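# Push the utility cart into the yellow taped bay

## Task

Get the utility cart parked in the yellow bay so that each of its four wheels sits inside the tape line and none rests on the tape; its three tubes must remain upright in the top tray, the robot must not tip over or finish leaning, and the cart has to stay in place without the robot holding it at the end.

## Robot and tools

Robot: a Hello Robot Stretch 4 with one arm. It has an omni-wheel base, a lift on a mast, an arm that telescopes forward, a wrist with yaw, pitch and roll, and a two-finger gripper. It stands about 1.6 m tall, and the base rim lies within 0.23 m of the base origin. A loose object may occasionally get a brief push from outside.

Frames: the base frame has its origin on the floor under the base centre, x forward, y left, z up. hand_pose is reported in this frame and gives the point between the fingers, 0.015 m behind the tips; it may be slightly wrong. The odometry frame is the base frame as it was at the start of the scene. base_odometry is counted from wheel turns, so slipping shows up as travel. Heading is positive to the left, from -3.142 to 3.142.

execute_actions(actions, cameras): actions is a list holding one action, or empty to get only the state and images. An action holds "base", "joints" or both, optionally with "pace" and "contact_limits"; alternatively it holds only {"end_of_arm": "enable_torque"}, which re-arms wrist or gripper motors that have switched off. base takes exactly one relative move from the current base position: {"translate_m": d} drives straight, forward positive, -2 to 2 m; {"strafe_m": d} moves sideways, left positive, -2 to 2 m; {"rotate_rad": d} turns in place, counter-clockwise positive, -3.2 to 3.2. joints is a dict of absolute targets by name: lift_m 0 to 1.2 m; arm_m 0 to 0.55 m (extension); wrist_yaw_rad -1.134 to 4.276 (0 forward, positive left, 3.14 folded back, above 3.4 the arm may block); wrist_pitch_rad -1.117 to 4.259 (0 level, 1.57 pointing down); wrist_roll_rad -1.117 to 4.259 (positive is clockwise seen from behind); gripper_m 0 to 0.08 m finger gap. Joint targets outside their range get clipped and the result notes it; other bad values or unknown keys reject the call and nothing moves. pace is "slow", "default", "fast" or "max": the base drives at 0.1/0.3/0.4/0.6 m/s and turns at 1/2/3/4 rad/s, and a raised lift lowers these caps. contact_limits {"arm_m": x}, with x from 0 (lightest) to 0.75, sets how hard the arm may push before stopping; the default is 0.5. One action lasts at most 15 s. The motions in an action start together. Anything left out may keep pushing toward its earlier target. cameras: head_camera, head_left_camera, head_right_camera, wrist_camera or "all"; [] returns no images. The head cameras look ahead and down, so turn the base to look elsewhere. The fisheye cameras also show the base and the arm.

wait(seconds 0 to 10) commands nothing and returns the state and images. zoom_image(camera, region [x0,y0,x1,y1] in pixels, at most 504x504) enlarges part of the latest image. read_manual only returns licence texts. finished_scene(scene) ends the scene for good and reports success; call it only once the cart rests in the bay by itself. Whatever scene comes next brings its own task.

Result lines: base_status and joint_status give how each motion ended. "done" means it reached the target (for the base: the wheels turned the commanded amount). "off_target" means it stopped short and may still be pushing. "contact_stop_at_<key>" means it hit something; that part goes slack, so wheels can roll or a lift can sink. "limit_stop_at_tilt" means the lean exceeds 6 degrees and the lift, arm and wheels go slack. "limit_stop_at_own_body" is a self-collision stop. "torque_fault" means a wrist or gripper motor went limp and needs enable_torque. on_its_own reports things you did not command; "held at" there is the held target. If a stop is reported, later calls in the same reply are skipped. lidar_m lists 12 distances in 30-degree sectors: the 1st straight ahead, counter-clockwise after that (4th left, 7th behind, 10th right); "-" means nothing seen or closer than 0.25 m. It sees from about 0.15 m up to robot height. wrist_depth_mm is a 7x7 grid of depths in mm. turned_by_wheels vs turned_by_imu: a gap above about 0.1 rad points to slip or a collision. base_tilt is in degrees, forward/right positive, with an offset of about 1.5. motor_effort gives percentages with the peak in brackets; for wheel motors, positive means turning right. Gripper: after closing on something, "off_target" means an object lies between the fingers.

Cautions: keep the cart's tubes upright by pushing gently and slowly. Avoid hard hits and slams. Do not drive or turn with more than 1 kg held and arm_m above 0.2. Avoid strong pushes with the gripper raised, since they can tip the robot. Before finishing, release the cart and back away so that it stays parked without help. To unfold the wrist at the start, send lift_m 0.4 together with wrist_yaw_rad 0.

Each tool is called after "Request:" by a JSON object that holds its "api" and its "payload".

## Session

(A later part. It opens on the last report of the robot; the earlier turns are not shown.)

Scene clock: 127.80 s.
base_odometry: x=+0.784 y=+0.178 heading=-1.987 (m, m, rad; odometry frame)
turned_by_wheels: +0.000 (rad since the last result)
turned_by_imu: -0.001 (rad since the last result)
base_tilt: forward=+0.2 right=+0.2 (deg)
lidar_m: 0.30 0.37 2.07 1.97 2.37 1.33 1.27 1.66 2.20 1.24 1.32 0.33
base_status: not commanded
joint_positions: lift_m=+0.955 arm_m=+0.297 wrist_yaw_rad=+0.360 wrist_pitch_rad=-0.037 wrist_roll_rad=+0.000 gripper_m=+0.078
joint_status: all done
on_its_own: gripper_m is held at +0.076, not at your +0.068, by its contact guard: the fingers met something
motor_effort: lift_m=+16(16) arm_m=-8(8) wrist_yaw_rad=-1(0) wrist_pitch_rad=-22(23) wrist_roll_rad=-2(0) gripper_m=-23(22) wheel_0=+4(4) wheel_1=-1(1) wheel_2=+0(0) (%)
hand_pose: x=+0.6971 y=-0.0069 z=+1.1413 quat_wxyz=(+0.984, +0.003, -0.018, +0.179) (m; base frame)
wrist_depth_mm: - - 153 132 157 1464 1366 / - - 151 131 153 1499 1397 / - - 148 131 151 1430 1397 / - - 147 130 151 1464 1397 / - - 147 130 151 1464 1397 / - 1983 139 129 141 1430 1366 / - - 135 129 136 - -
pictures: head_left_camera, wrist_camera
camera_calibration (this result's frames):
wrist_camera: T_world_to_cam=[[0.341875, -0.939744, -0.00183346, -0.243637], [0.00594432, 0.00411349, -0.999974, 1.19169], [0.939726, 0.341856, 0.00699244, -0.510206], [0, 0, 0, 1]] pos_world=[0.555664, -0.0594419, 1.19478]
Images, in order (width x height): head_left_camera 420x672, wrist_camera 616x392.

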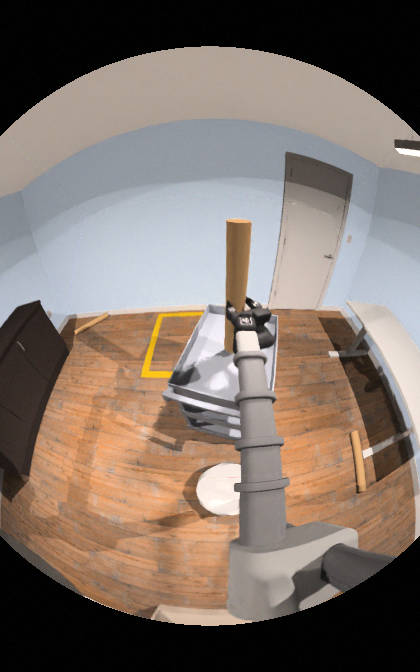

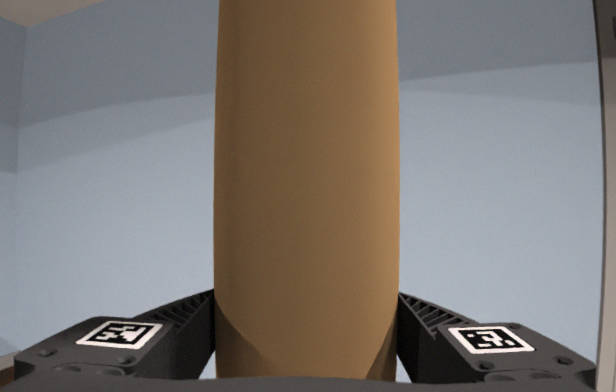

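Request:
{"api": "execute_actions", "payload": {"actions": [{"joints": {"lift_m": 0.937}, "pace": "slow"}], "cameras": ["head_left_camera"]}}

Scene clock: 128.80 s.
base_odometry: x=+0.784 y=+0.178 heading=-1.987 (m, m, rad; odometry frame)
turned_by_wheels: +0.000 (rad since the last result)
turned_by_imu: +0.000 (rad since the last result)
base_tilt: forward=+0.3 right=+0.2 (deg)
lidar_m: 0.30 0.37 2.09 1.93 2.32 1.35 1.27 1.62 2.22 1.25 1.32 0.32
base_status: not commanded
joint_positions: lift_m=+0.937 arm_m=+0.297 wrist_yaw_rad=+0.360 wrist_pitch_rad=-0.037 wrist_roll_rad=+0.000 gripper_m=+0.078
joint_status: all done
on_its_own: gripper_m is held at +0.076, not at your +0.068, by its contact guard: the fingers met something
motor_effort: lift_m=+16(17) arm_m=-9(9) wrist_yaw_rad=+0(1) wrist_pitch_rad=-22(23) wrist_roll_rad=+0(0) gripper_m=-24(24) wheel_0=+4(4) wheel_1=-1(1) wheel_2=+0(0) (%)
hand_pose: x=+0.6971 y=-0.0069 z=+1.1233 quat_wxyz=(+0.984, +0.003, -0.018, +0.179) (m; base frame)
wrist_depth_mm: - - 154 131 157 1464 1366 / - - 151 131 154 1499 1366 / - - 149 131 151 1499 1397 / - - 148 130 151 1464 1397 / - - 147 130 151 1464 1366 / - 1983 140 130 141 1430 1366 / - - 135 129 137 - -
pictures: head_left_camera
Images, in order (width x height): head_left_camera 420x672.

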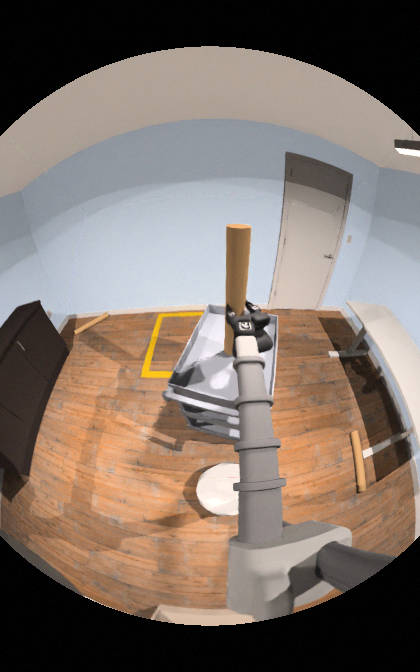

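Request:
{"api": "zoom_image", "payload": {"camera": "head_left_camera", "region": [160, 290, 300, 410]}}

Region (160, 290, 300, 410) of head_left_camera's 420x672 image, scaled by 3.600, with more detail than that image has; it fills the top 432 rows of this view, and the rest is white.

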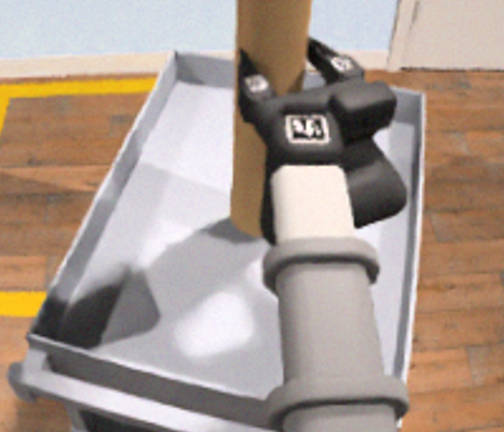

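Request:
{"api": "execute_actions", "payload": {"actions": [{"joints": {"lift_m": 0.922}, "pace": "slow"}], "cameras": ["head_left_camera"]}}

Scene clock: 129.80 s.
base_odometry: x=+0.784 y=+0.178 heading=-1.987 (m, m, rad; odometry frame)
turned_by_wheels: +0.000 (rad since the last result)
turned_by_imu: +0.000 (rad since the last result)
base_tilt: forward=+0.3 right=+0.2 (deg)
lidar_m: 0.30 0.37 2.09 1.98 2.33 1.35 1.25 1.63 2.18 1.22 1.33 0.30
base_status: not commanded
joint_positions: lift_m=+0.922 arm_m=+0.297 wrist_yaw_rad=+0.360 wrist_pitch_rad=-0.037 wrist_roll_rad=+0.000 gripper_m=+0.078
joint_status: all done
on_its_own: gripper_m is held at +0.076, not at your +0.068, by its contact guard: the fingers met something
motor_effort: lift_m=+16(17) arm_m=-8(9) wrist_yaw_rad=+0(0) wrist_pitch_rad=-22(23) wrist_roll_rad=+1(0) gripper_m=-23(23) wheel_0=+4(4) wheel_1=-1(1) wheel_2=+0(0) (%)
hand_pose: x=+0.6971 y=-0.0069 z=+1.1083 quat_wxyz=(+0.984, +0.003, -0.018, +0.179) (m; base frame)
wrist_depth_mm: - - 154 131 157 1499 1397 / - - 150 131 154 1464 1397 / - - 149 131 152 1464 1397 / - - 147 130 151 1464 1366 / - - 147 130 151 1464 1366 / - - 139 130 141 1464 1366 / - - 135 129 137 - -
pictures: head_left_camera
Images, in order (width x height): head_left_camera 420x672.

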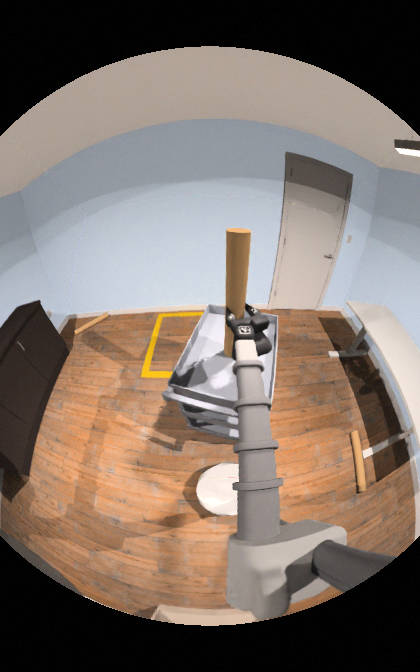

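Request:
{"api": "execute_actions", "payload": {"actions": [{"joints": {"lift_m": 0.905}, "pace": "slow"}], "cameras": ["head_left_camera"]}}

Scene clock: 130.77 s.
base_odometry: x=+0.784 y=+0.178 heading=-1.987 (m, m, rad; odometry frame)
turned_by_wheels: +0.000 (rad since the last result)
turned_by_imu: +0.000 (rad since the last result)
base_tilt: forward=+0.3 right=+0.2 (deg)
lidar_m: 0.31 0.37 2.10 1.96 2.31 1.30 1.29 1.65 2.18 1.25 1.30 0.31
base_status: not commanded
joint_positions: lift_m=+0.905 arm_m=+0.297 wrist_yaw_rad=+0.360 wrist_pitch_rad=-0.039 wrist_roll_rad=+0.000 gripper_m=+0.078
joint_status: all done
on_its_own: gripper_m is held at +0.076, not at your +0.068, by its contact guard: the fingers met something
motor_effort: lift_m=+15(17) arm_m=-9(9) wrist_yaw_rad=+0(0) wrist_pitch_rad=-17(22) wrist_roll_rad=+0(1) gripper_m=-24(24) wheel_0=+4(4) wheel_1=-1(1) wheel_2=+0(0) (%)
hand_pose: x=+0.6971 y=-0.0070 z=+1.0918 quat_wxyz=(+0.984, +0.004, -0.019, +0.179) (m; base frame)
wrist_depth_mm: - - 155 132 159 1464 1366 / - - 152 132 154 1464 1397 / - - 150 131 152 1464 1397 / - - 148 131 151 1499 1366 / - - 147 130 151 1464 1397 / - 1983 139 130 141 1430 1366 / - - 135 129 136 - -
pictures: head_left_camera
Images, in order (width x height): head_left_camera 420x672.

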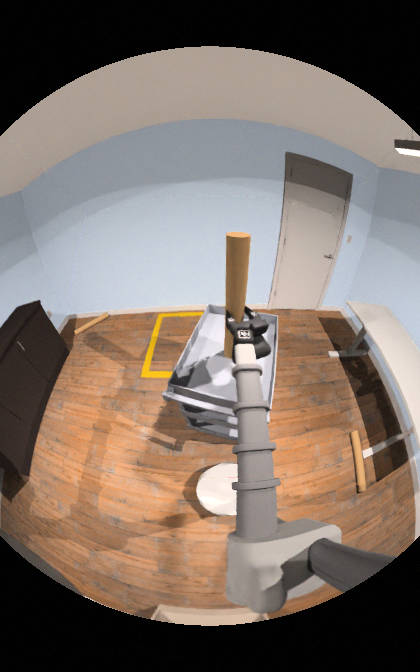

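Request:
{"api": "execute_actions", "payload": {"actions": [{"joints": {"lift_m": 0.901}, "pace": "slow"}], "cameras": ["wrist_camera"]}}

Request:
{"api": "execute_actions", "payload": {"actions": [{"joints": {"gripper_m": 0.08}, "pace": "slow"}], "cameras": ["head_camera", "head_left_camera", "wrist_camera"]}}

Scene clock: 131.57 s.
base_odometry: x=+0.784 y=+0.178 heading=-1.987 (m, m, rad; odometry frame)
turned_by_wheels: +0.000 (rad since the last result)
turned_by_imu: +0.000 (rad since the last result)
base_tilt: forward=+0.3 right=+0.2 (deg)
lidar_m: 0.31 0.37 2.08 1.95 2.35 1.32 1.26 1.64 2.21 1.26 1.31 0.33
base_status: not commanded
joint_positions: lift_m=+0.901 arm_m=+0.297 wrist_yaw_rad=+0.360 wrist_pitch_rad=-0.044 wrist_roll_rad=+0.001 gripper_m=+0.078
joint_status: all done
on_its_own: gripper_m is held at +0.076, not at your +0.068, by its contact guard: the fingers met something
motor_effort: lift_m=+13(15) arm_m=-9(9) wrist_yaw_rad=+0(0) wrist_pitch_rad=-2(17) wrist_roll_rad=+0(1) gripper_m=-24(22) wheel_0=+4(4) wheel_1=-1(1) wheel_2=+0(0) (%)
hand_pose: x=+0.6971 y=-0.0070 z=+1.0891 quat_wxyz=(+0.984, +0.004, -0.022, +0.179) (m; base frame)
wrist_depth_mm: - - 159 133 854 1499 1397 / - - 154 132 156 1499 1397 / - - 151 132 154 1464 1397 / - - 149 131 152 1464 1366 / - - 148 131 151 1464 1397 / - 1983 140 130 142 1430 1366 / - - 135 129 136 - -
pictures: wrist_camera
camera_calibration (this result's frames):
wrist_camera: T_world_to_cam=[[0.341891, -0.939737, -0.00240736, -0.243122], [0.0125519, 0.00712806, -0.999896, 1.13483], [0.939656, 0.341825, 0.0142325, -0.517609], [0, 0, 0, 1]] pos_world=[0.555252, -0.059628, 1.14149]
Images, in order (width x height): wrist_camera 616x392.

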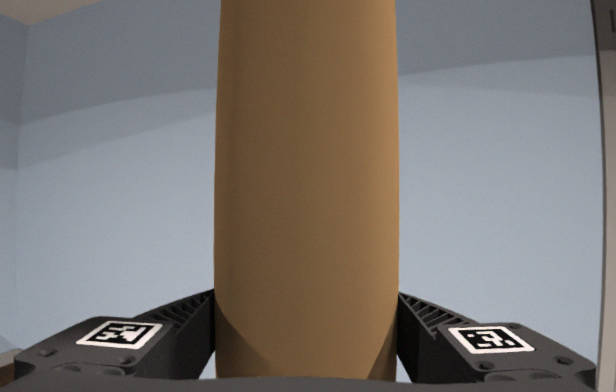

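Scene clock: 132.23 s.
base_odometry: x=+0.784 y=+0.178 heading=-1.987 (m, m, rad; odometry frame)
turned_by_wheels: +0.000 (rad since the last result)
turned_by_imu: +0.000 (rad since the last result)
base_tilt: forward=+0.3 right=+0.2 (deg)
lidar_m: 0.29 0.37 2.11 1.98 2.34 1.32 1.24 1.64 2.23 1.26 1.32 0.30
base_status: not commanded
joint_positions: lift_m=+0.901 arm_m=+0.297 wrist_yaw_rad=+0.360 wrist_pitch_rad=-0.044 wrist_roll_rad=+0.001 gripper_m=+0.080
joint_status: all done
motor_effort: lift_m=+13(12) arm_m=-8(9) wrist_yaw_rad=+0(0) wrist_pitch_rad=-2(2) wrist_roll_rad=-2(1) gripper_m=+3(24) wheel_0=+4(4) wheel_1=-1(1) wheel_2=+0(0) (%)
hand_pose: x=+0.6971 y=-0.0070 z=+1.0891 quat_wxyz=(+0.984, +0.004, -0.022, +0.179) (m; base frame)
wrist_depth_mm: - - 159 133 161 1499 1397 / - - 154 132 156 1464 1397 / - - 151 132 153 1464 1366 / - - 149 131 152 1499 1397 / - - 148 131 151 1464 1397 / - - 140 130 142 1430 1366 / - - 135 129 136 - -
pictures: head_camera, head_left_camera, wrist_camera
camera_calibration (this result's frames):
wrist_camera: T_world_to_cam=[[0.341887, -0.939738, -0.0024018, -0.243126], [0.0125556, 0.00712343, -0.999896, 1.13482], [0.939657, 0.341822, 0.0142344, -0.517612], [0, 0, 0, 1]] pos_world=[0.555251, -0.0596281, 1.14149]
Images, in order (width x height): head_camera 420x560, head_left_camera 420x672, wrist_camera 616x392.

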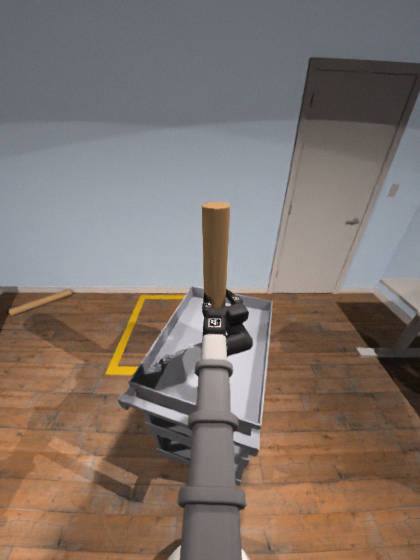

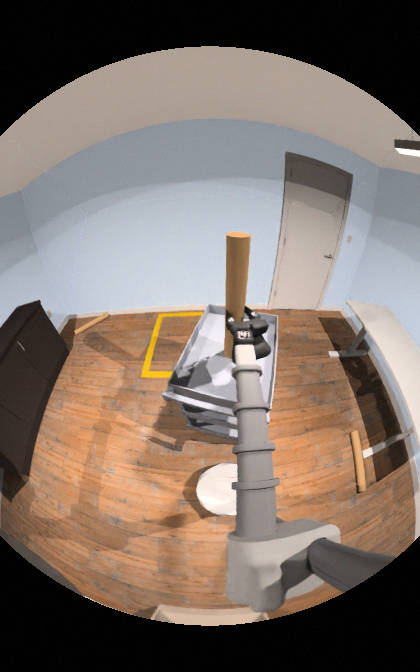

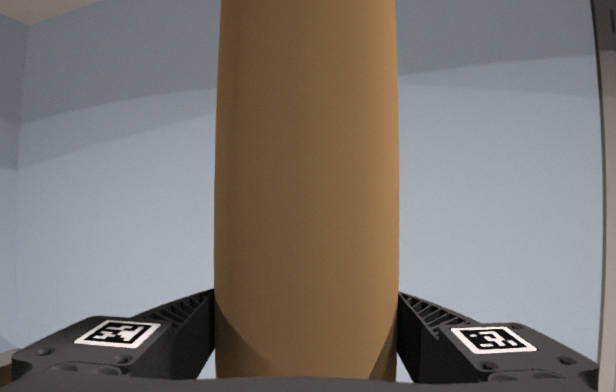

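Request:
{"api": "execute_actions", "payload": {"actions": [{"joints": {"lift_m": 0.912}, "pace": "slow"}], "cameras": ["head_left_camera", "wrist_camera"]}}

Scene clock: 134.27 s.
base_odometry: x=+0.784 y=+0.178 heading=-1.987 (m, m, rad; odometry frame)
turned_by_wheels: +0.000 (rad since the last result)
turned_by_imu: -0.001 (rad since the last result)
base_tilt: forward=+0.4 right=+0.2 (deg)
lidar_m: 0.30 0.37 2.07 1.98 2.30 1.32 1.27 1.65 2.18 1.26 1.28 0.30
base_status: not commanded
joint_positions: lift_m=+0.911 arm_m=+0.297 wrist_yaw_rad=+0.360 wrist_pitch_rad=-0.037 wrist_roll_rad=+0.000 gripper_m=+0.080
joint_status: all done
motor_effort: lift_m=+25(25) arm_m=-9(9) wrist_yaw_rad=+0(0) wrist_pitch_rad=-21(23) wrist_roll_rad=+0(1) gripper_m=+2(3) wheel_0=+4(4) wheel_1=-1(1) wheel_2=+0(0) (%)
hand_pose: x=+0.6971 y=-0.0070 z=+1.0976 quat_wxyz=(+0.984, +0.003, -0.018, +0.179) (m; base frame)
wrist_depth_mm: - - 155 132 158 1464 1366 / - - 151 131 154 1464 1397 / - - 149 131 152 1499 1366 / - - 148 131 151 1464 1397 / - - 147 130 151 1464 1366 / - - 140 130 142 1430 1366 / - - 135 129 137 - -
pictures: head_left_camera, wrist_camera
camera_calibration (this result's frames):
wrist_camera: T_world_to_cam=[[0.341832, -0.939759, -0.00194394, -0.243574], [0.00624458, 0.00433992, -0.999971, 1.14781], [0.93974, 0.34181, 0.00735192, -0.510289], [0, 0, 0, 1]] pos_world=[0.555633, -0.0594601, 1.15105]
Images, in order (width x height): head_left_camera 420x672, wrist_camera 616x392.

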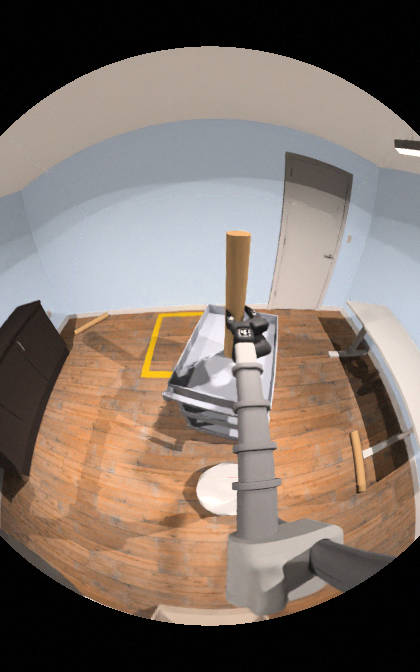

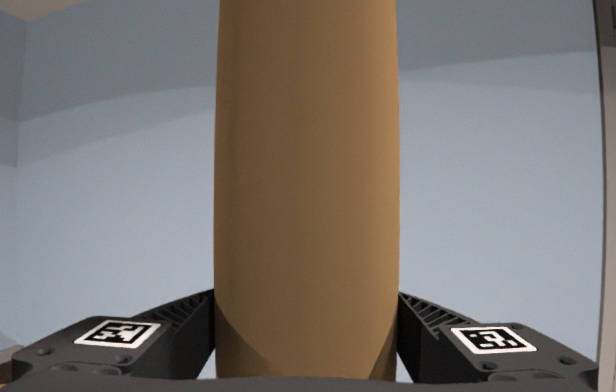

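Request:
{"api": "execute_actions", "payload": {"actions": [{"joints": {"lift_m": 0.892}, "pace": "slow"}], "cameras": ["head_left_camera", "wrist_camera"]}}

Scene clock: 136.60 s.
base_odometry: x=+0.784 y=+0.178 heading=-1.987 (m, m, rad; odometry frame)
turned_by_wheels: +0.000 (rad since the last result)
turned_by_imu: -0.001 (rad since the last result)
base_tilt: forward=+0.3 right=+0.2 (deg)
lidar_m: 0.29 0.36 2.11 1.95 2.34 1.36 1.27 1.65 2.20 1.26 1.29 0.32
base_status: not commanded
joint_positions: lift_m=+0.893 arm_m=+0.296 wrist_yaw_rad=+0.360 wrist_pitch_rad=-0.056 wrist_roll_rad=+0.001 gripper_m=+0.080
joint_status: all done
on_its_own: wrist_pitch_rad is at rest, and its effort (+32) is outside its rest range (-23 to +23)
motor_effort: lift_m=+8(25) arm_m=-8(9) wrist_yaw_rad=+1(0) wrist_pitch_rad=+32(32) wrist_roll_rad=-3(2) gripper_m=+1(3) wheel_0=+4(4) wheel_1=-1(1) wheel_2=+0(0) (%)
hand_pose: x=+0.6969 y=-0.0071 z=+1.0829 quat_wxyz=(+0.983, +0.005, -0.027, +0.179) (m; base frame)
wrist_depth_mm: - - 1921 135 164 1499 1397 / - - 160 134 158 1499 1397 / - - 154 133 154 1499 1397 / - - 151 132 153 1499 1397 / - - 149 131 152 1464 1366 / - 1983 140 130 142 1430 1366 / - - 135 129 137 - -
pictures: head_left_camera, wrist_camera
camera_calibration (this result's frames):
wrist_camera: T_world_to_cam=[[0.341725, -0.939795, -0.00299413, -0.242426], [0.0232082, 0.0116238, -0.999663, 1.121], [0.939513, 0.341541, 0.0257831, -0.529758], [0, 0, 0, 1]] pos_world=[0.554542, -0.0599266, 1.13356]
Images, in order (width x height): head_left_camera 420x672, wrist_camera 616x392.

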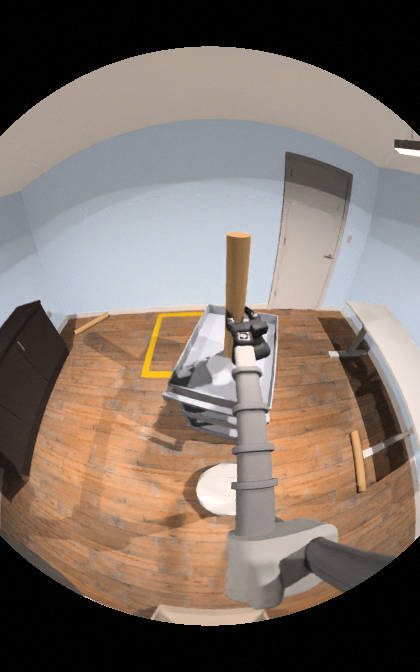

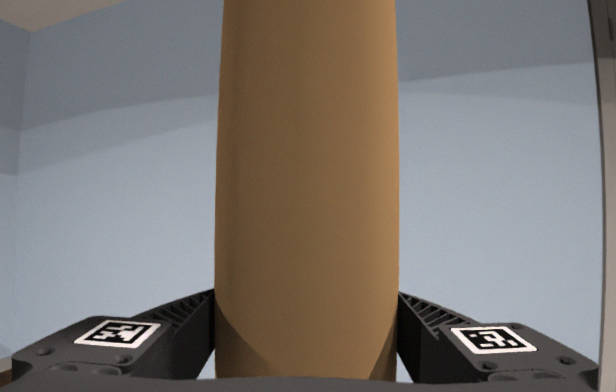

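Request:
{"api": "execute_actions", "payload": {"actions": [{"joints": {"lift_m": 0.904}, "pace": "slow"}], "cameras": ["wrist_camera"]}}

Request:
{"api": "zoom_image", "payload": {"camera": "wrist_camera", "region": [60, 250, 316, 392]}}

Request:
{"api": "zoom_image", "payload": {"camera": "wrist_camera", "region": [300, 250, 556, 392]}}

Scene clock: 137.53 s.
base_odometry: x=+0.784 y=+0.178 heading=-1.987 (m, m, rad; odometry frame)
turned_by_wheels: +0.000 (rad since the last result)
turned_by_imu: +0.000 (rad since the last result)
base_tilt: forward=+0.3 right=+0.1 (deg)
lidar_m: 0.31 0.37 2.10 1.97 2.35 1.34 1.28 1.65 2.20 1.26 1.32 0.30
base_status: not commanded
joint_positions: lift_m=+0.904 arm_m=+0.296 wrist_yaw_rad=+0.360 wrist_pitch_rad=-0.042 wrist_roll_rad=+0.000 gripper_m=+0.080
joint_status: all done
motor_effort: lift_m=+23(23) arm_m=-8(9) wrist_yaw_rad=+1(1) wrist_pitch_rad=-9(32) wrist_roll_rad=+0(3) gripper_m=+3(3) wheel_0=+4(4) wheel_1=-1(1) wheel_2=+0(0) (%)
hand_pose: x=+0.6970 y=-0.0070 z=+1.0907 quat_wxyz=(+0.984, +0.004, -0.020, +0.179) (m; base frame)
wrist_depth_mm: - - 158 132 157 1499 1397 / - - 153 132 154 1464 1366 / - - 150 131 152 1499 1397 / - - 149 131 151 1499 1397 / - - 147 130 151 1464 1397 / - 1983 140 130 142 1430 1366 / - - 135 129 136 - -
pictures: wrist_camera
camera_calibration (this result's frames):
wrist_camera: T_world_to_cam=[[0.34153, -0.939869, -0.00178766, -0.243606], [0.0102837, 0.00563881, -0.999931, 1.138], [0.939815, 0.341488, 0.0115912, -0.514824], [0, 0, 0, 1]] pos_world=[0.555335, -0.0595689, 1.14345]
Images, in order (width x height): wrist_camera 616x392.

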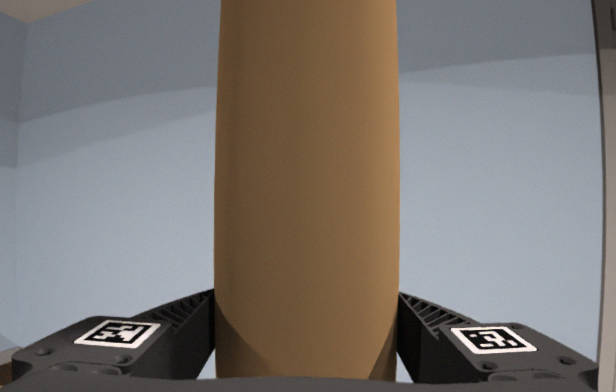

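Region (60, 250, 316, 392) of wrist_camera's 616x392 image, scaled by 1.969.

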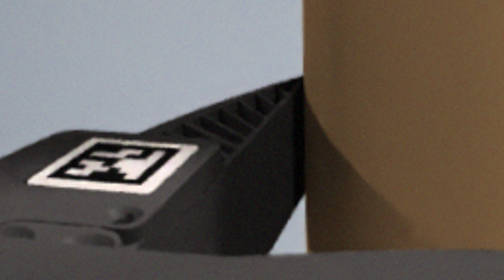

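Region (300, 250, 556, 392) of wrist_camera's 616x392 image, scaled by 1.969.

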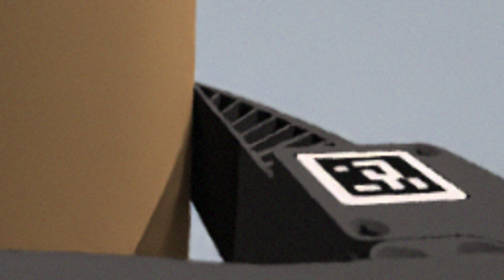

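Request:
{"api": "execute_actions", "payload": {"actions": [{"joints": {"lift_m": 0.925}, "pace": "slow"}], "cameras": []}}

Request:
{"api": "execute_actions", "payload": {"actions": [{"joints": {"wrist_yaw_rad": 0.0, "arm_m": 0.17}, "pace": "slow"}], "cameras": ["head_camera", "head_left_camera", "head_right_camera"]}}

Scene clock: 144.00 s.
base_odometry: x=+0.784 y=+0.178 heading=-1.987 (m, m, rad; odometry frame)
turned_by_wheels: +0.000 (rad since the last result)
turned_by_imu: -0.002 (rad since the last result)
base_tilt: forward=+0.3 right=+0.3 (deg)
lidar_m: 0.30 0.35 2.11 1.97 2.36 1.33 1.27 1.63 2.20 1.24 1.32 0.32
base_status: not commanded
joint_positions: lift_m=+0.924 arm_m=+0.296 wrist_yaw_rad=+0.360 wrist_pitch_rad=-0.037 wrist_roll_rad=+0.000 gripper_m=+0.080
joint_status: all done
motor_effort: lift_m=+25(26) arm_m=-8(9) wrist_yaw_rad=+0(1) wrist_pitch_rad=-22(23) wrist_roll_rad=+3(1) gripper_m=+3(2) wheel_0=+4(4) wheel_1=-1(1) wheel_2=+0(0) (%)
hand_pose: x=+0.6971 y=-0.0070 z=+1.1106 quat_wxyz=(+0.984, +0.003, -0.018, +0.179) (m; base frame)
wrist_depth_mm: - - 160 132 158 1464 1397 / - - 154 132 154 1499 1397 / - - 151 132 152 1499 1397 / - - 149 131 151 1464 1366 / - - 148 130 151 1464 1366 / - 1983 140 130 142 1430 1366 / - - 135 129 137 - -
pictures: none
No camera images: the call's "cameras" was empty. Leave "cameras" out to get every camera's image.

Scene clock: 146.53 s.
base_odometry: x=+0.784 y=+0.178 heading=-1.987 (m, m, rad; odometry frame)
turned_by_wheels: +0.000 (rad since the last result)
turned_by_imu: -0.001 (rad since the last result)
base_tilt: forward=+0.3 right=+0.2 (deg)
lidar_m: 0.29 0.34 2.10 1.99 2.35 1.34 1.26 1.64 2.19 1.25 1.33 0.33
base_status: not commanded
joint_positions: lift_m=+0.924 arm_m=+0.172 wrist_yaw_rad=+0.000 wrist_pitch_rad=-0.037 wrist_roll_rad=+0.000 gripper_m=+0.080
joint_status: all done
motor_effort: lift_m=+25(25) arm_m=-9(10) wrist_yaw_rad=+0(8) wrist_pitch_rad=-22(23) wrist_roll_rad=+1(0) gripper_m=+2(3) wheel_0=+4(4) wheel_1=-1(1) wheel_2=+0(0) (%)
hand_pose: x=+0.5550 y=-0.0874 z=+1.1106 quat_wxyz=(+1.000, +0.000, -0.019, +0.000) (m; base frame)
wrist_depth_mm: 1756 1756 160 133 157 1756 1808 / 1756 1756 154 132 154 1808 1808 / 1756 1756 150 131 152 1756 1808 / 1708 1756 149 131 151 1756 1808 / 1756 1756 148 130 151 1756 1808 / 1756 1756 140 130 142 1808 1808 / - - 135 129 136 - -
pictures: head_camera, head_left_camera, head_right_camera
Images, in order (width x height): head_camera 420x560, head_left_camera 420x672, head_right_camera 420x672.

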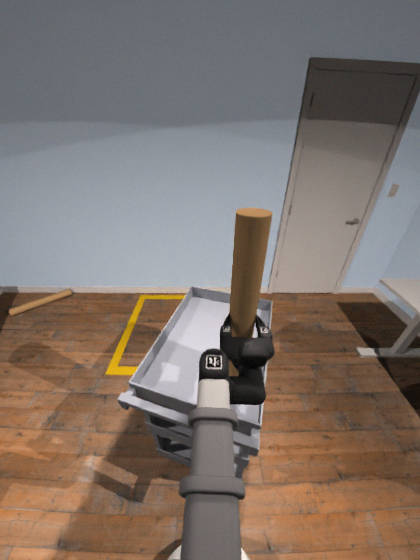

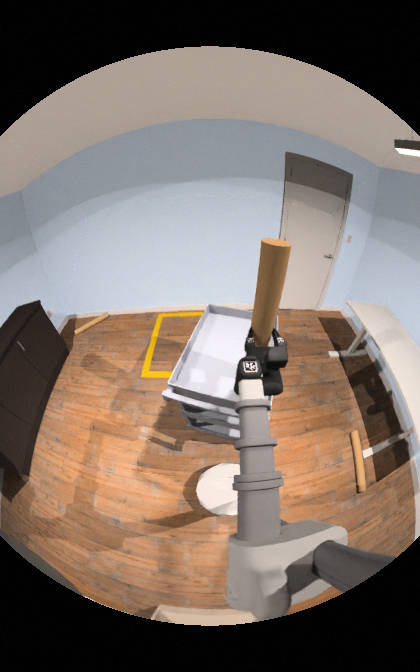

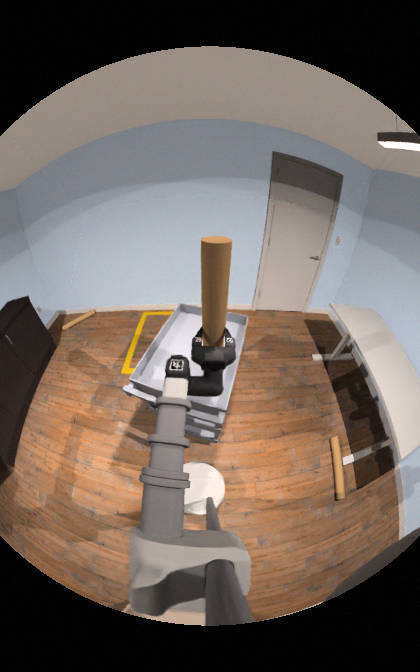

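Request:
{"api": "execute_actions", "payload": {"actions": [{"joints": {"lift_m": 0.904}, "pace": "slow"}], "cameras": ["head_right_camera"]}}

Scene clock: 147.60 s.
base_odometry: x=+0.784 y=+0.178 heading=-1.987 (m, m, rad; odometry frame)
turned_by_wheels: +0.000 (rad since the last result)
turned_by_imu: +0.000 (rad since the last result)
base_tilt: forward=+0.3 right=+0.2 (deg)
lidar_m: 0.30 0.35 2.11 1.97 2.31 1.34 1.25 1.65 2.21 1.25 1.31 0.32
base_status: not commanded
joint_positions: lift_m=+0.904 arm_m=+0.172 wrist_yaw_rad=+0.000 wrist_pitch_rad=-0.039 wrist_roll_rad=+0.000 gripper_m=+0.080
joint_status: all done
motor_effort: lift_m=+15(23) arm_m=-9(9) wrist_yaw_rad=+0(0) wrist_pitch_rad=-15(22) wrist_roll_rad=+0(0) gripper_m=+3(2) wheel_0=+4(4) wheel_1=-1(1) wheel_2=+0(0) (%)
hand_pose: x=+0.5550 y=-0.0874 z=+1.0909 quat_wxyz=(+1.000, +0.000, -0.020, +0.000) (m; base frame)
wrist_depth_mm: 1756 1756 960 133 159 1808 1808 / 1808 1808 154 132 155 1808 1808 / 1756 1756 151 132 153 1808 1808 / 1756 1756 150 131 151 1808 1808 / 1756 1756 148 131 151 1808 1808 / 1756 1756 140 130 141 1808 1808 / - - 135 129 136 - -
pictures: head_right_camera
Images, in order (width x height): head_right_camera 420x672.

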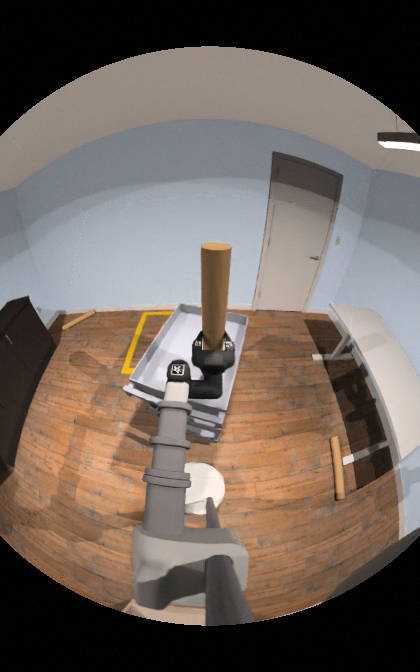

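Request:
{"api": "execute_actions", "payload": {"actions": [{"joints": {"lift_m": 0.889, "arm_m": 0.164}, "pace": "slow"}], "cameras": ["head_right_camera", "wrist_camera"]}}

Scene clock: 148.53 s.
base_odometry: x=+0.784 y=+0.178 heading=-1.987 (m, m, rad; odometry frame)
turned_by_wheels: +0.000 (rad since the last result)
turned_by_imu: +0.000 (rad since the last result)
base_tilt: forward=+0.3 right=+0.2 (deg)
lidar_m: 0.30 0.36 2.11 1.96 2.35 1.33 1.27 1.62 2.23 1.25 1.32 0.30
base_status: not commanded
joint_positions: lift_m=+0.890 arm_m=+0.166 wrist_yaw_rad=+0.000 wrist_pitch_rad=-0.059 wrist_roll_rad=+0.001 gripper_m=+0.080
joint_status: all done
on_its_own: wrist_pitch_rad is at rest, and its effort (+41) is outside its rest range (-23 to +23)
motor_effort: lift_m=+7(13) arm_m=-9(10) wrist_yaw_rad=+1(1) wrist_pitch_rad=+41(41) wrist_roll_rad=-3(2) gripper_m=+1(2) wheel_0=+4(4) wheel_1=-1(1) wheel_2=+0(0) (%)
hand_pose: x=+0.5488 y=-0.0875 z=+1.0807 quat_wxyz=(+1.000, +0.000, -0.030, +0.000) (m; base frame)
wrist_depth_mm: 1808 1863 1808 135 162 1808 1863 / 1808 1808 161 134 157 1808 1863 / 1756 1808 155 133 154 1808 1863 / 1756 1756 151 132 153 1808 1808 / 1756 1756 149 131 152 1808 1808 / 1756 1756 140 130 142 1756 1808 / - - 135 129 136 - -
pictures: head_right_camera, wrist_camera
camera_calibration (this result's frames):
wrist_camera: T_world_to_cam=[[-0.0111948, -0.999934, -0.00264539, -0.0793234], [0.0291055, 0.00231859, -0.999574, 1.11905], [0.999514, -0.011267, 0.0290777, -0.430465], [0, 0, 0, 1]] pos_world=[0.396797, -0.0867628, 1.13088]
Images, in order (width x height): head_right_camera 420x672, wrist_camera 616x392.

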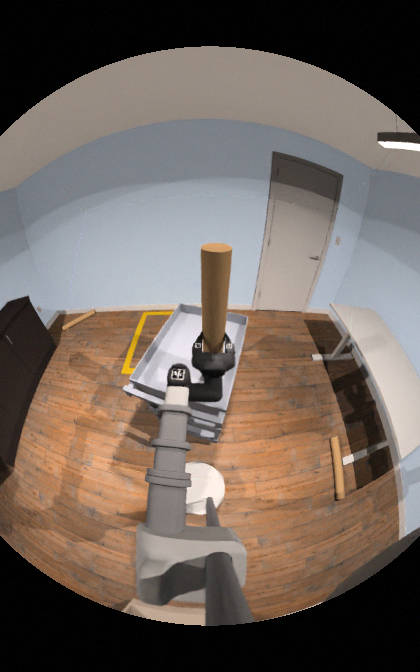

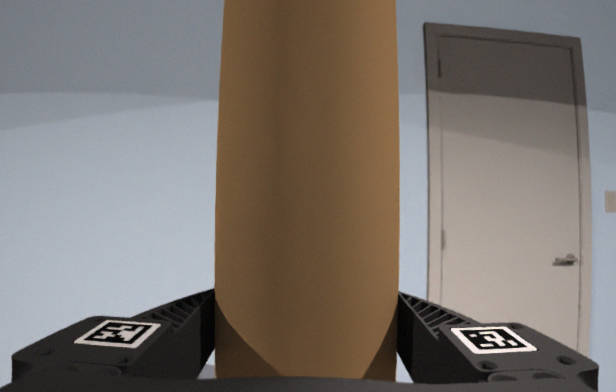

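Request:
{"api": "execute_actions", "payload": {"actions": [{"joints": {"wrist_roll_rad": 0.06}}], "cameras": ["head_right_camera", "wrist_camera"]}}

Scene clock: 149.20 s.
base_odometry: x=+0.784 y=+0.178 heading=-1.987 (m, m, rad; odometry frame)
turned_by_wheels: +0.000 (rad since the last result)
turned_by_imu: +0.000 (rad since the last result)
base_tilt: forward=+0.2 right=+0.2 (deg)
lidar_m: 0.29 0.35 2.06 1.98 2.33 1.35 1.26 1.66 2.18 1.25 1.33 0.33
base_status: not commanded
joint_positions: lift_m=+0.890 arm_m=+0.166 wrist_yaw_rad=-0.001 wrist_pitch_rad=-0.057 wrist_roll_rad=+0.057 gripper_m=+0.080
joint_status: all done
on_its_own: wrist_pitch_rad is at rest, and its effort (+34) is outside its rest range (-23 to +23)
motor_effort: lift_m=+8(8) arm_m=-9(9) wrist_yaw_rad=+2(2) wrist_pitch_rad=+34(41) wrist_roll_rad=+10(11) gripper_m=+1(1) wheel_0=+4(4) wheel_1=-1(1) wheel_2=+0(0) (%)
hand_pose: x=+0.5488 y=-0.0876 z=+1.0802 quat_wxyz=(+0.999, +0.028, -0.028, +0.000) (m; base frame)
wrist_depth_mm: 1808 1808 147 135 1808 1863 1863 / 1756 1808 147 134 1808 1863 1808 / 1756 1808 146 133 1808 1808 1808 / 1756 1756 146 132 1808 1808 1808 / 1756 1756 146 131 1708 1808 1808 / 1708 1756 140 131 143 1756 1756 / - - 135 130 136 - -
pictures: head_right_camera, wrist_camera
camera_calibration (this result's frames):
wrist_camera: T_world_to_cam=[[-0.00872993, -0.998248, -0.0585269, -0.0203197], [0.026916, 0.0582734, -0.997938, 1.12285], [0.9996, -0.0102872, 0.0263601, -0.42744], [0, 0, 0, 1]] pos_world=[0.396869, -0.0901133, 1.13061]
Images, in order (width x height): head_right_camera 420x672, wrist_camera 616x392.

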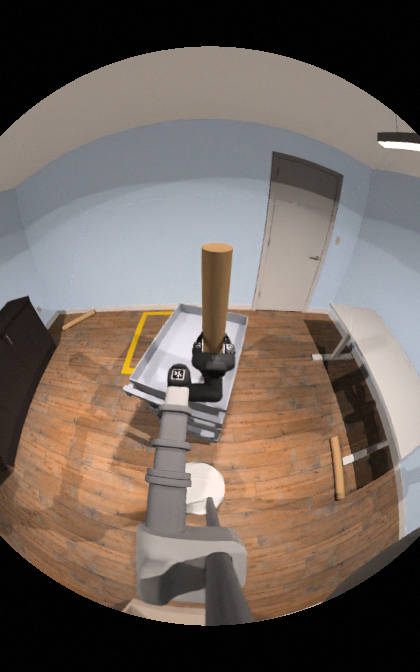

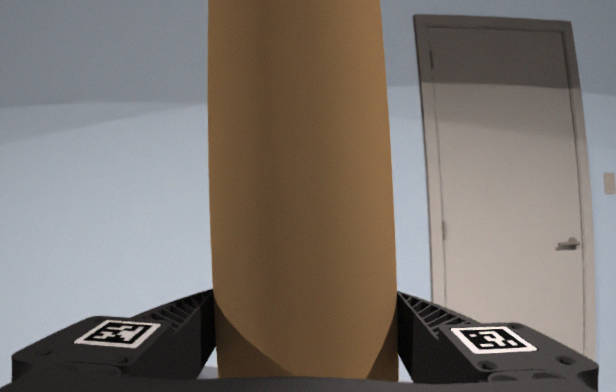

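Request:
{"api": "execute_actions", "payload": {"actions": [{"joints": {"wrist_roll_rad": -0.06, "lift_m": 0.884, "arm_m": 0.161}, "pace": "slow"}], "cameras": ["head_right_camera", "wrist_camera"]}}

Scene clock: 151.33 s.
base_odometry: x=+0.784 y=+0.178 heading=-1.987 (m, m, rad; odometry frame)
turned_by_wheels: +0.000 (rad since the last result)
turned_by_imu: -0.001 (rad since the last result)
base_tilt: forward=+0.3 right=+0.2 (deg)
lidar_m: 0.32 0.38 2.10 1.95 2.31 1.35 1.27 1.61 2.19 1.25 1.31 0.33
base_status: not commanded
joint_positions: lift_m=+0.884 arm_m=+0.163 wrist_yaw_rad=+0.000 wrist_pitch_rad=-0.043 wrist_roll_rad=-0.060 gripper_m=+0.080
joint_status: all done
motor_effort: lift_m=+14(14) arm_m=-9(8) wrist_yaw_rad=+1(2) wrist_pitch_rad=-6(38) wrist_roll_rad=-2(8) gripper_m=+2(2) wheel_0=+4(4) wheel_1=-1(1) wheel_2=+0(0) (%)
hand_pose: x=+0.5459 y=-0.0875 z=+1.0717 quat_wxyz=(+0.999, -0.030, -0.021, -0.001) (m; base frame)
wrist_depth_mm: 1756 1808 1808 136 147 1808 1808 / 1756 1756 1808 136 147 1808 1863 / 1756 1756 1808 135 148 1808 1808 / 1756 1808 1756 135 149 1808 1808 / 1808 1756 1756 134 152 1756 1808 / 1756 1756 146 134 144 1756 1863 / - - 139 134 141 - -
pictures: head_right_camera, wrist_camera
camera_calibration (this result's frames):
wrist_camera: T_world_to_cam=[[-0.0139751, -0.99824, 0.0576261, -0.142342], [0.0128464, -0.0578063, -0.998245, 1.11232], [0.99982, -0.0132103, 0.0136316, -0.411077], [0, 0, 0, 1]] pos_world=[0.394724, -0.083223, 1.12417]
Images, in order (width x height): head_right_camera 420x672, wrist_camera 616x392.

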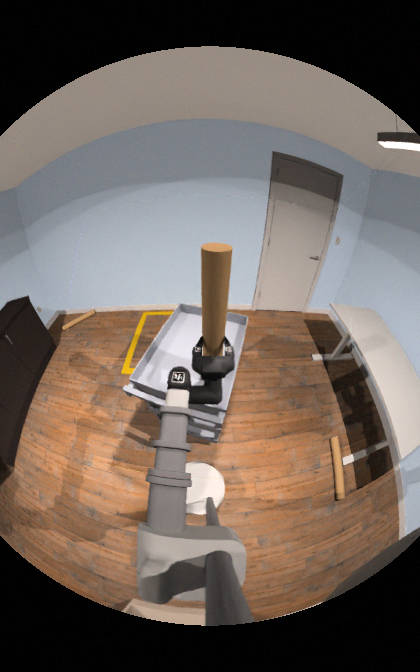

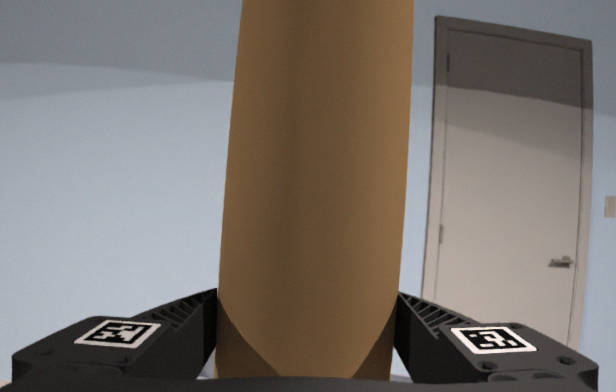

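Request:
{"api": "execute_actions", "payload": {"actions": [{"joints": {"wrist_roll_rad": 0.05, "lift_m": 0.874, "arm_m": 0.157}, "pace": "slow"}], "cameras": ["head_right_camera", "wrist_camera"]}}

Scene clock: 152.23 s.
base_odometry: x=+0.784 y=+0.178 heading=-1.987 (m, m, rad; odometry frame)
turned_by_wheels: +0.000 (rad since the last result)
turned_by_imu: +0.000 (rad since the last result)
base_tilt: forward=+0.3 right=+0.2 (deg)
lidar_m: 0.29 0.38 2.11 1.95 2.33 1.35 1.26 1.61 2.18 1.26 1.32 0.31
base_status: not commanded
joint_positions: lift_m=+0.874 arm_m=+0.159 wrist_yaw_rad=+0.000 wrist_pitch_rad=-0.043 wrist_roll_rad=+0.050 gripper_m=+0.080
joint_status: all done
motor_effort: lift_m=+14(14) arm_m=-9(9) wrist_yaw_rad=+1(1) wrist_pitch_rad=-6(5) wrist_roll_rad=+2(3) gripper_m=+2(1) wheel_0=+4(4) wheel_1=-1(1) wheel_2=+0(0) (%)
hand_pose: x=+0.5419 y=-0.0875 z=+1.0617 quat_wxyz=(+0.999, +0.025, -0.021, +0.000) (m; base frame)
wrist_depth_mm: 1808 1808 156 141 1808 1863 1808 / 1808 1808 155 140 1808 1808 1808 / 1808 1808 155 139 1808 1808 1808 / 1808 1808 156 139 1808 1808 1808 / 1756 1756 158 138 1756 1756 1808 / 1756 1756 148 138 146 1808 1808 / - - 145 138 142 - -
pictures: head_right_camera, wrist_camera
camera_calibration (this result's frames):
wrist_camera: T_world_to_cam=[[-0.00929508, -0.998631, -0.0514777, -0.0285549], [0.0127679, 0.0513572, -0.998599, 1.11233], [0.999875, -0.00993932, 0.012273, -0.405253], [0, 0, 0, 1]] pos_world=[0.390735, -0.0896699, 1.11427]
Images, in order (width x height): head_right_camera 420x672, wrist_camera 616x392.

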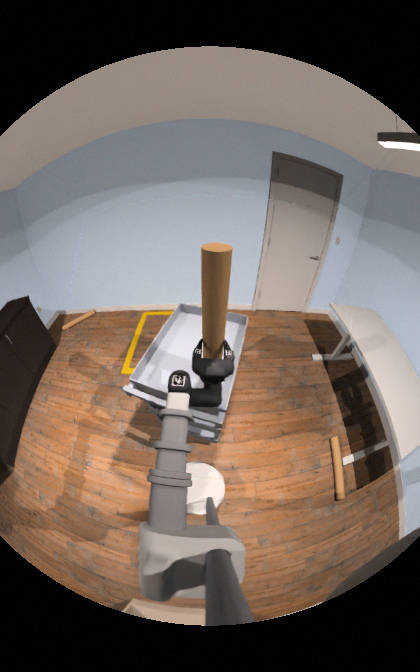

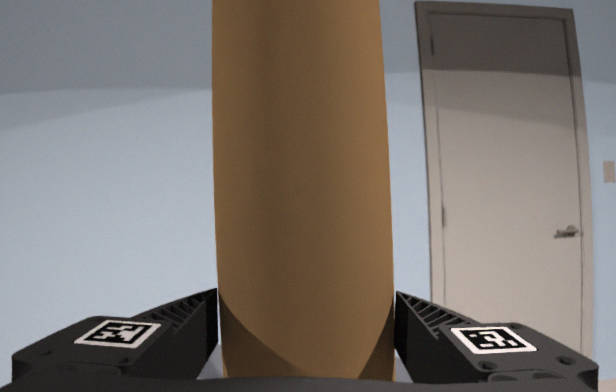

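Request:
{"api": "execute_actions", "payload": {"actions": [{"joints": {"wrist_roll_rad": 0.0, "lift_m": 0.864, "arm_m": 0.149}, "pace": "slow"}], "cameras": ["head_right_camera", "wrist_camera"]}}

Scene clock: 153.23 s.
base_odometry: x=+0.784 y=+0.178 heading=-1.987 (m, m, rad; odometry frame)
turned_by_wheels: +0.000 (rad since the last result)
turned_by_imu: +0.000 (rad since the last result)
base_tilt: forward=+0.3 right=+0.1 (deg)
lidar_m: 0.30 0.37 2.10 1.96 2.29 1.32 1.24 1.63 2.21 1.26 1.30 0.30
base_status: not commanded
joint_positions: lift_m=+0.864 arm_m=+0.151 wrist_yaw_rad=+0.000 wrist_pitch_rad=-0.043 wrist_roll_rad=+0.000 gripper_m=+0.080
joint_status: all done
motor_effort: lift_m=+14(14) arm_m=-9(9) wrist_yaw_rad=+1(1) wrist_pitch_rad=-6(6) wrist_roll_rad=+1(0) gripper_m=+2(3) wheel_0=+4(4) wheel_1=-1(1) wheel_2=+0(0) (%)
hand_pose: x=+0.5339 y=-0.0875 z=+1.0517 quat_wxyz=(+1.000, +0.000, -0.021, +0.000) (m; base frame)
wrist_depth_mm: 1808 1808 1756 148 1808 1808 1808 / 1808 1808 1808 148 1808 1808 1808 / 1808 1808 1808 148 1756 1808 1863 / 1808 1756 1808 147 1808 1808 1808 / 1756 1808 1756 147 1756 1808 1808 / 1756 1756 154 146 155 1756 1808 / - - 152 146 150 - -
pictures: head_right_camera, wrist_camera
camera_calibration (this result's frames):
wrist_camera: T_world_to_cam=[[-0.0113628, -0.999933, -0.00213807, -0.0800346], [0.012666, 0.00199411, -0.999918, 1.09953], [0.999855, -0.0113889, 0.0126425, -0.397642], [0, 0, 0, 1]] pos_world=[0.382748, -0.0867506, 1.1043]
Images, in order (width x height): head_right_camera 420x672, wrist_camera 616x392.

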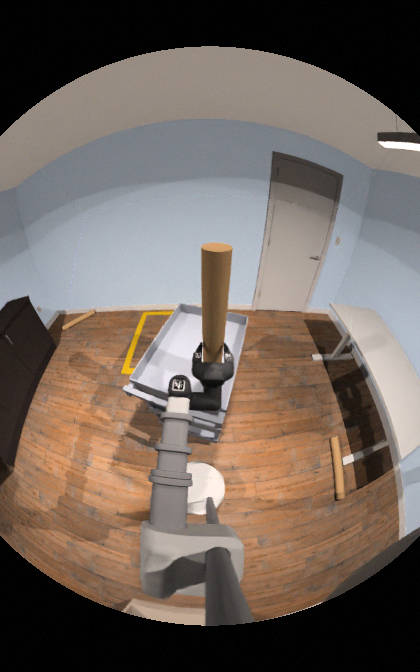

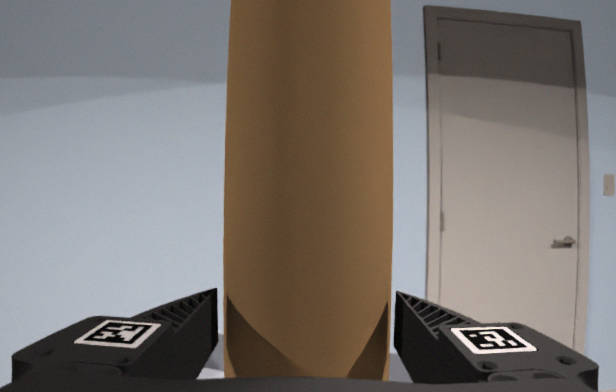

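Request:
{"api": "execute_actions", "payload": {"actions": [{"base": {"translate_m": -0.2}, "joints": {"arm_m": 0.0, "lift_m": 0.79}}]}}

Scene clock: 157.13 s.
base_odometry: x=+0.865 y=+0.361 heading=-1.988 (m, m, rad; odometry frame)
turned_by_wheels: -0.001 (rad since the last result)
turned_by_imu: -0.002 (rad since the last result)
base_tilt: forward=+0.3 right=+0.2 (deg)
lidar_m: 0.48 0.60 2.07 1.94 2.05 1.13 1.06 1.12 1.98 1.28 1.33 1.82
base_status: done
joint_positions: lift_m=+0.790 arm_m=+0.002 wrist_yaw_rad=+0.000 wrist_pitch_rad=-0.042 wrist_roll_rad=+0.000 gripper_m=+0.080
joint_status: all done
motor_effort: lift_m=+14(15) arm_m=-9(7) wrist_yaw_rad=+0(1) wrist_pitch_rad=-7(7) wrist_roll_rad=+0(2) gripper_m=+1(3) wheel_0=-5(8) wheel_1=-4(9) wheel_2=+2(11) (%)
hand_pose: x=+0.3849 y=-0.0875 z=+0.9776 quat_wxyz=(+1.000, +0.000, -0.021, +0.000) (m; base frame)
wrist_depth_mm: - - - 517 - - - / - - - 517 - - - / - - - 517 - - - / - - - 512 - - - / - - - 512 - - - / - 615 750 512 691 - - / - - 366 496 421 - -
pictures: head_camera, head_left_camera, head_right_camera, wrist_camera
camera_calibration (this result's frames):
wrist_camera: T_world_to_cam=[[-0.011227, -0.999935, -0.00202156, -0.0820227], [0.0122801, 0.00188366, -0.999923, 1.02746], [0.999862, -0.011251, 0.0122581, -0.247315], [0, 0, 0, 1]] pos_world=[0.233742, -0.0867353, 1.03025]
Images, in order (width x height): head_camera 420x560, head_left_camera 420x672, head_right_camera 420x672, wrist_camera 616x392.

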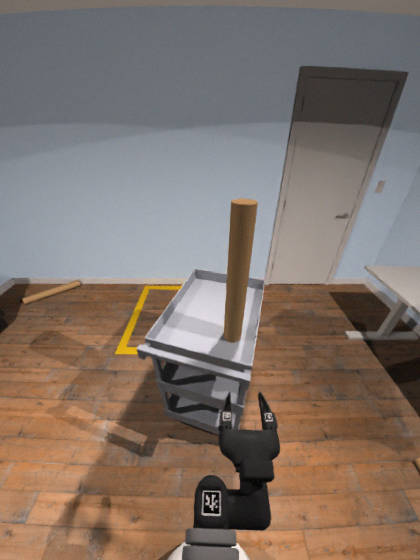

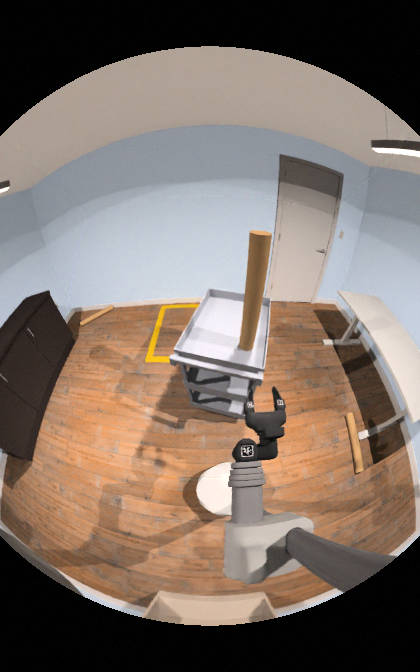

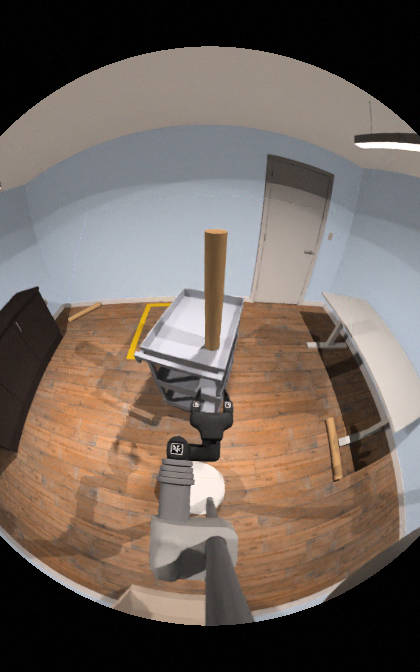

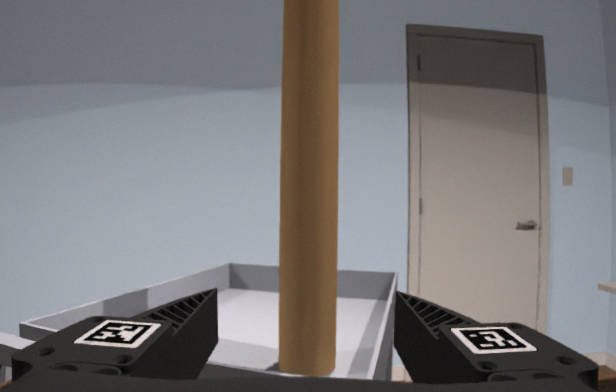

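Request:
{"api": "zoom_image", "payload": {"camera": "head_camera", "region": [100, 255, 300, 455]}}

Region (100, 255, 300, 455) of head_camera's 420x560 image, scaled by 2.520, with more detail than that image has.

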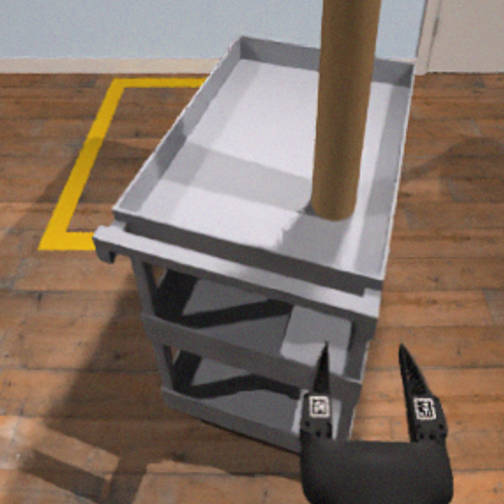

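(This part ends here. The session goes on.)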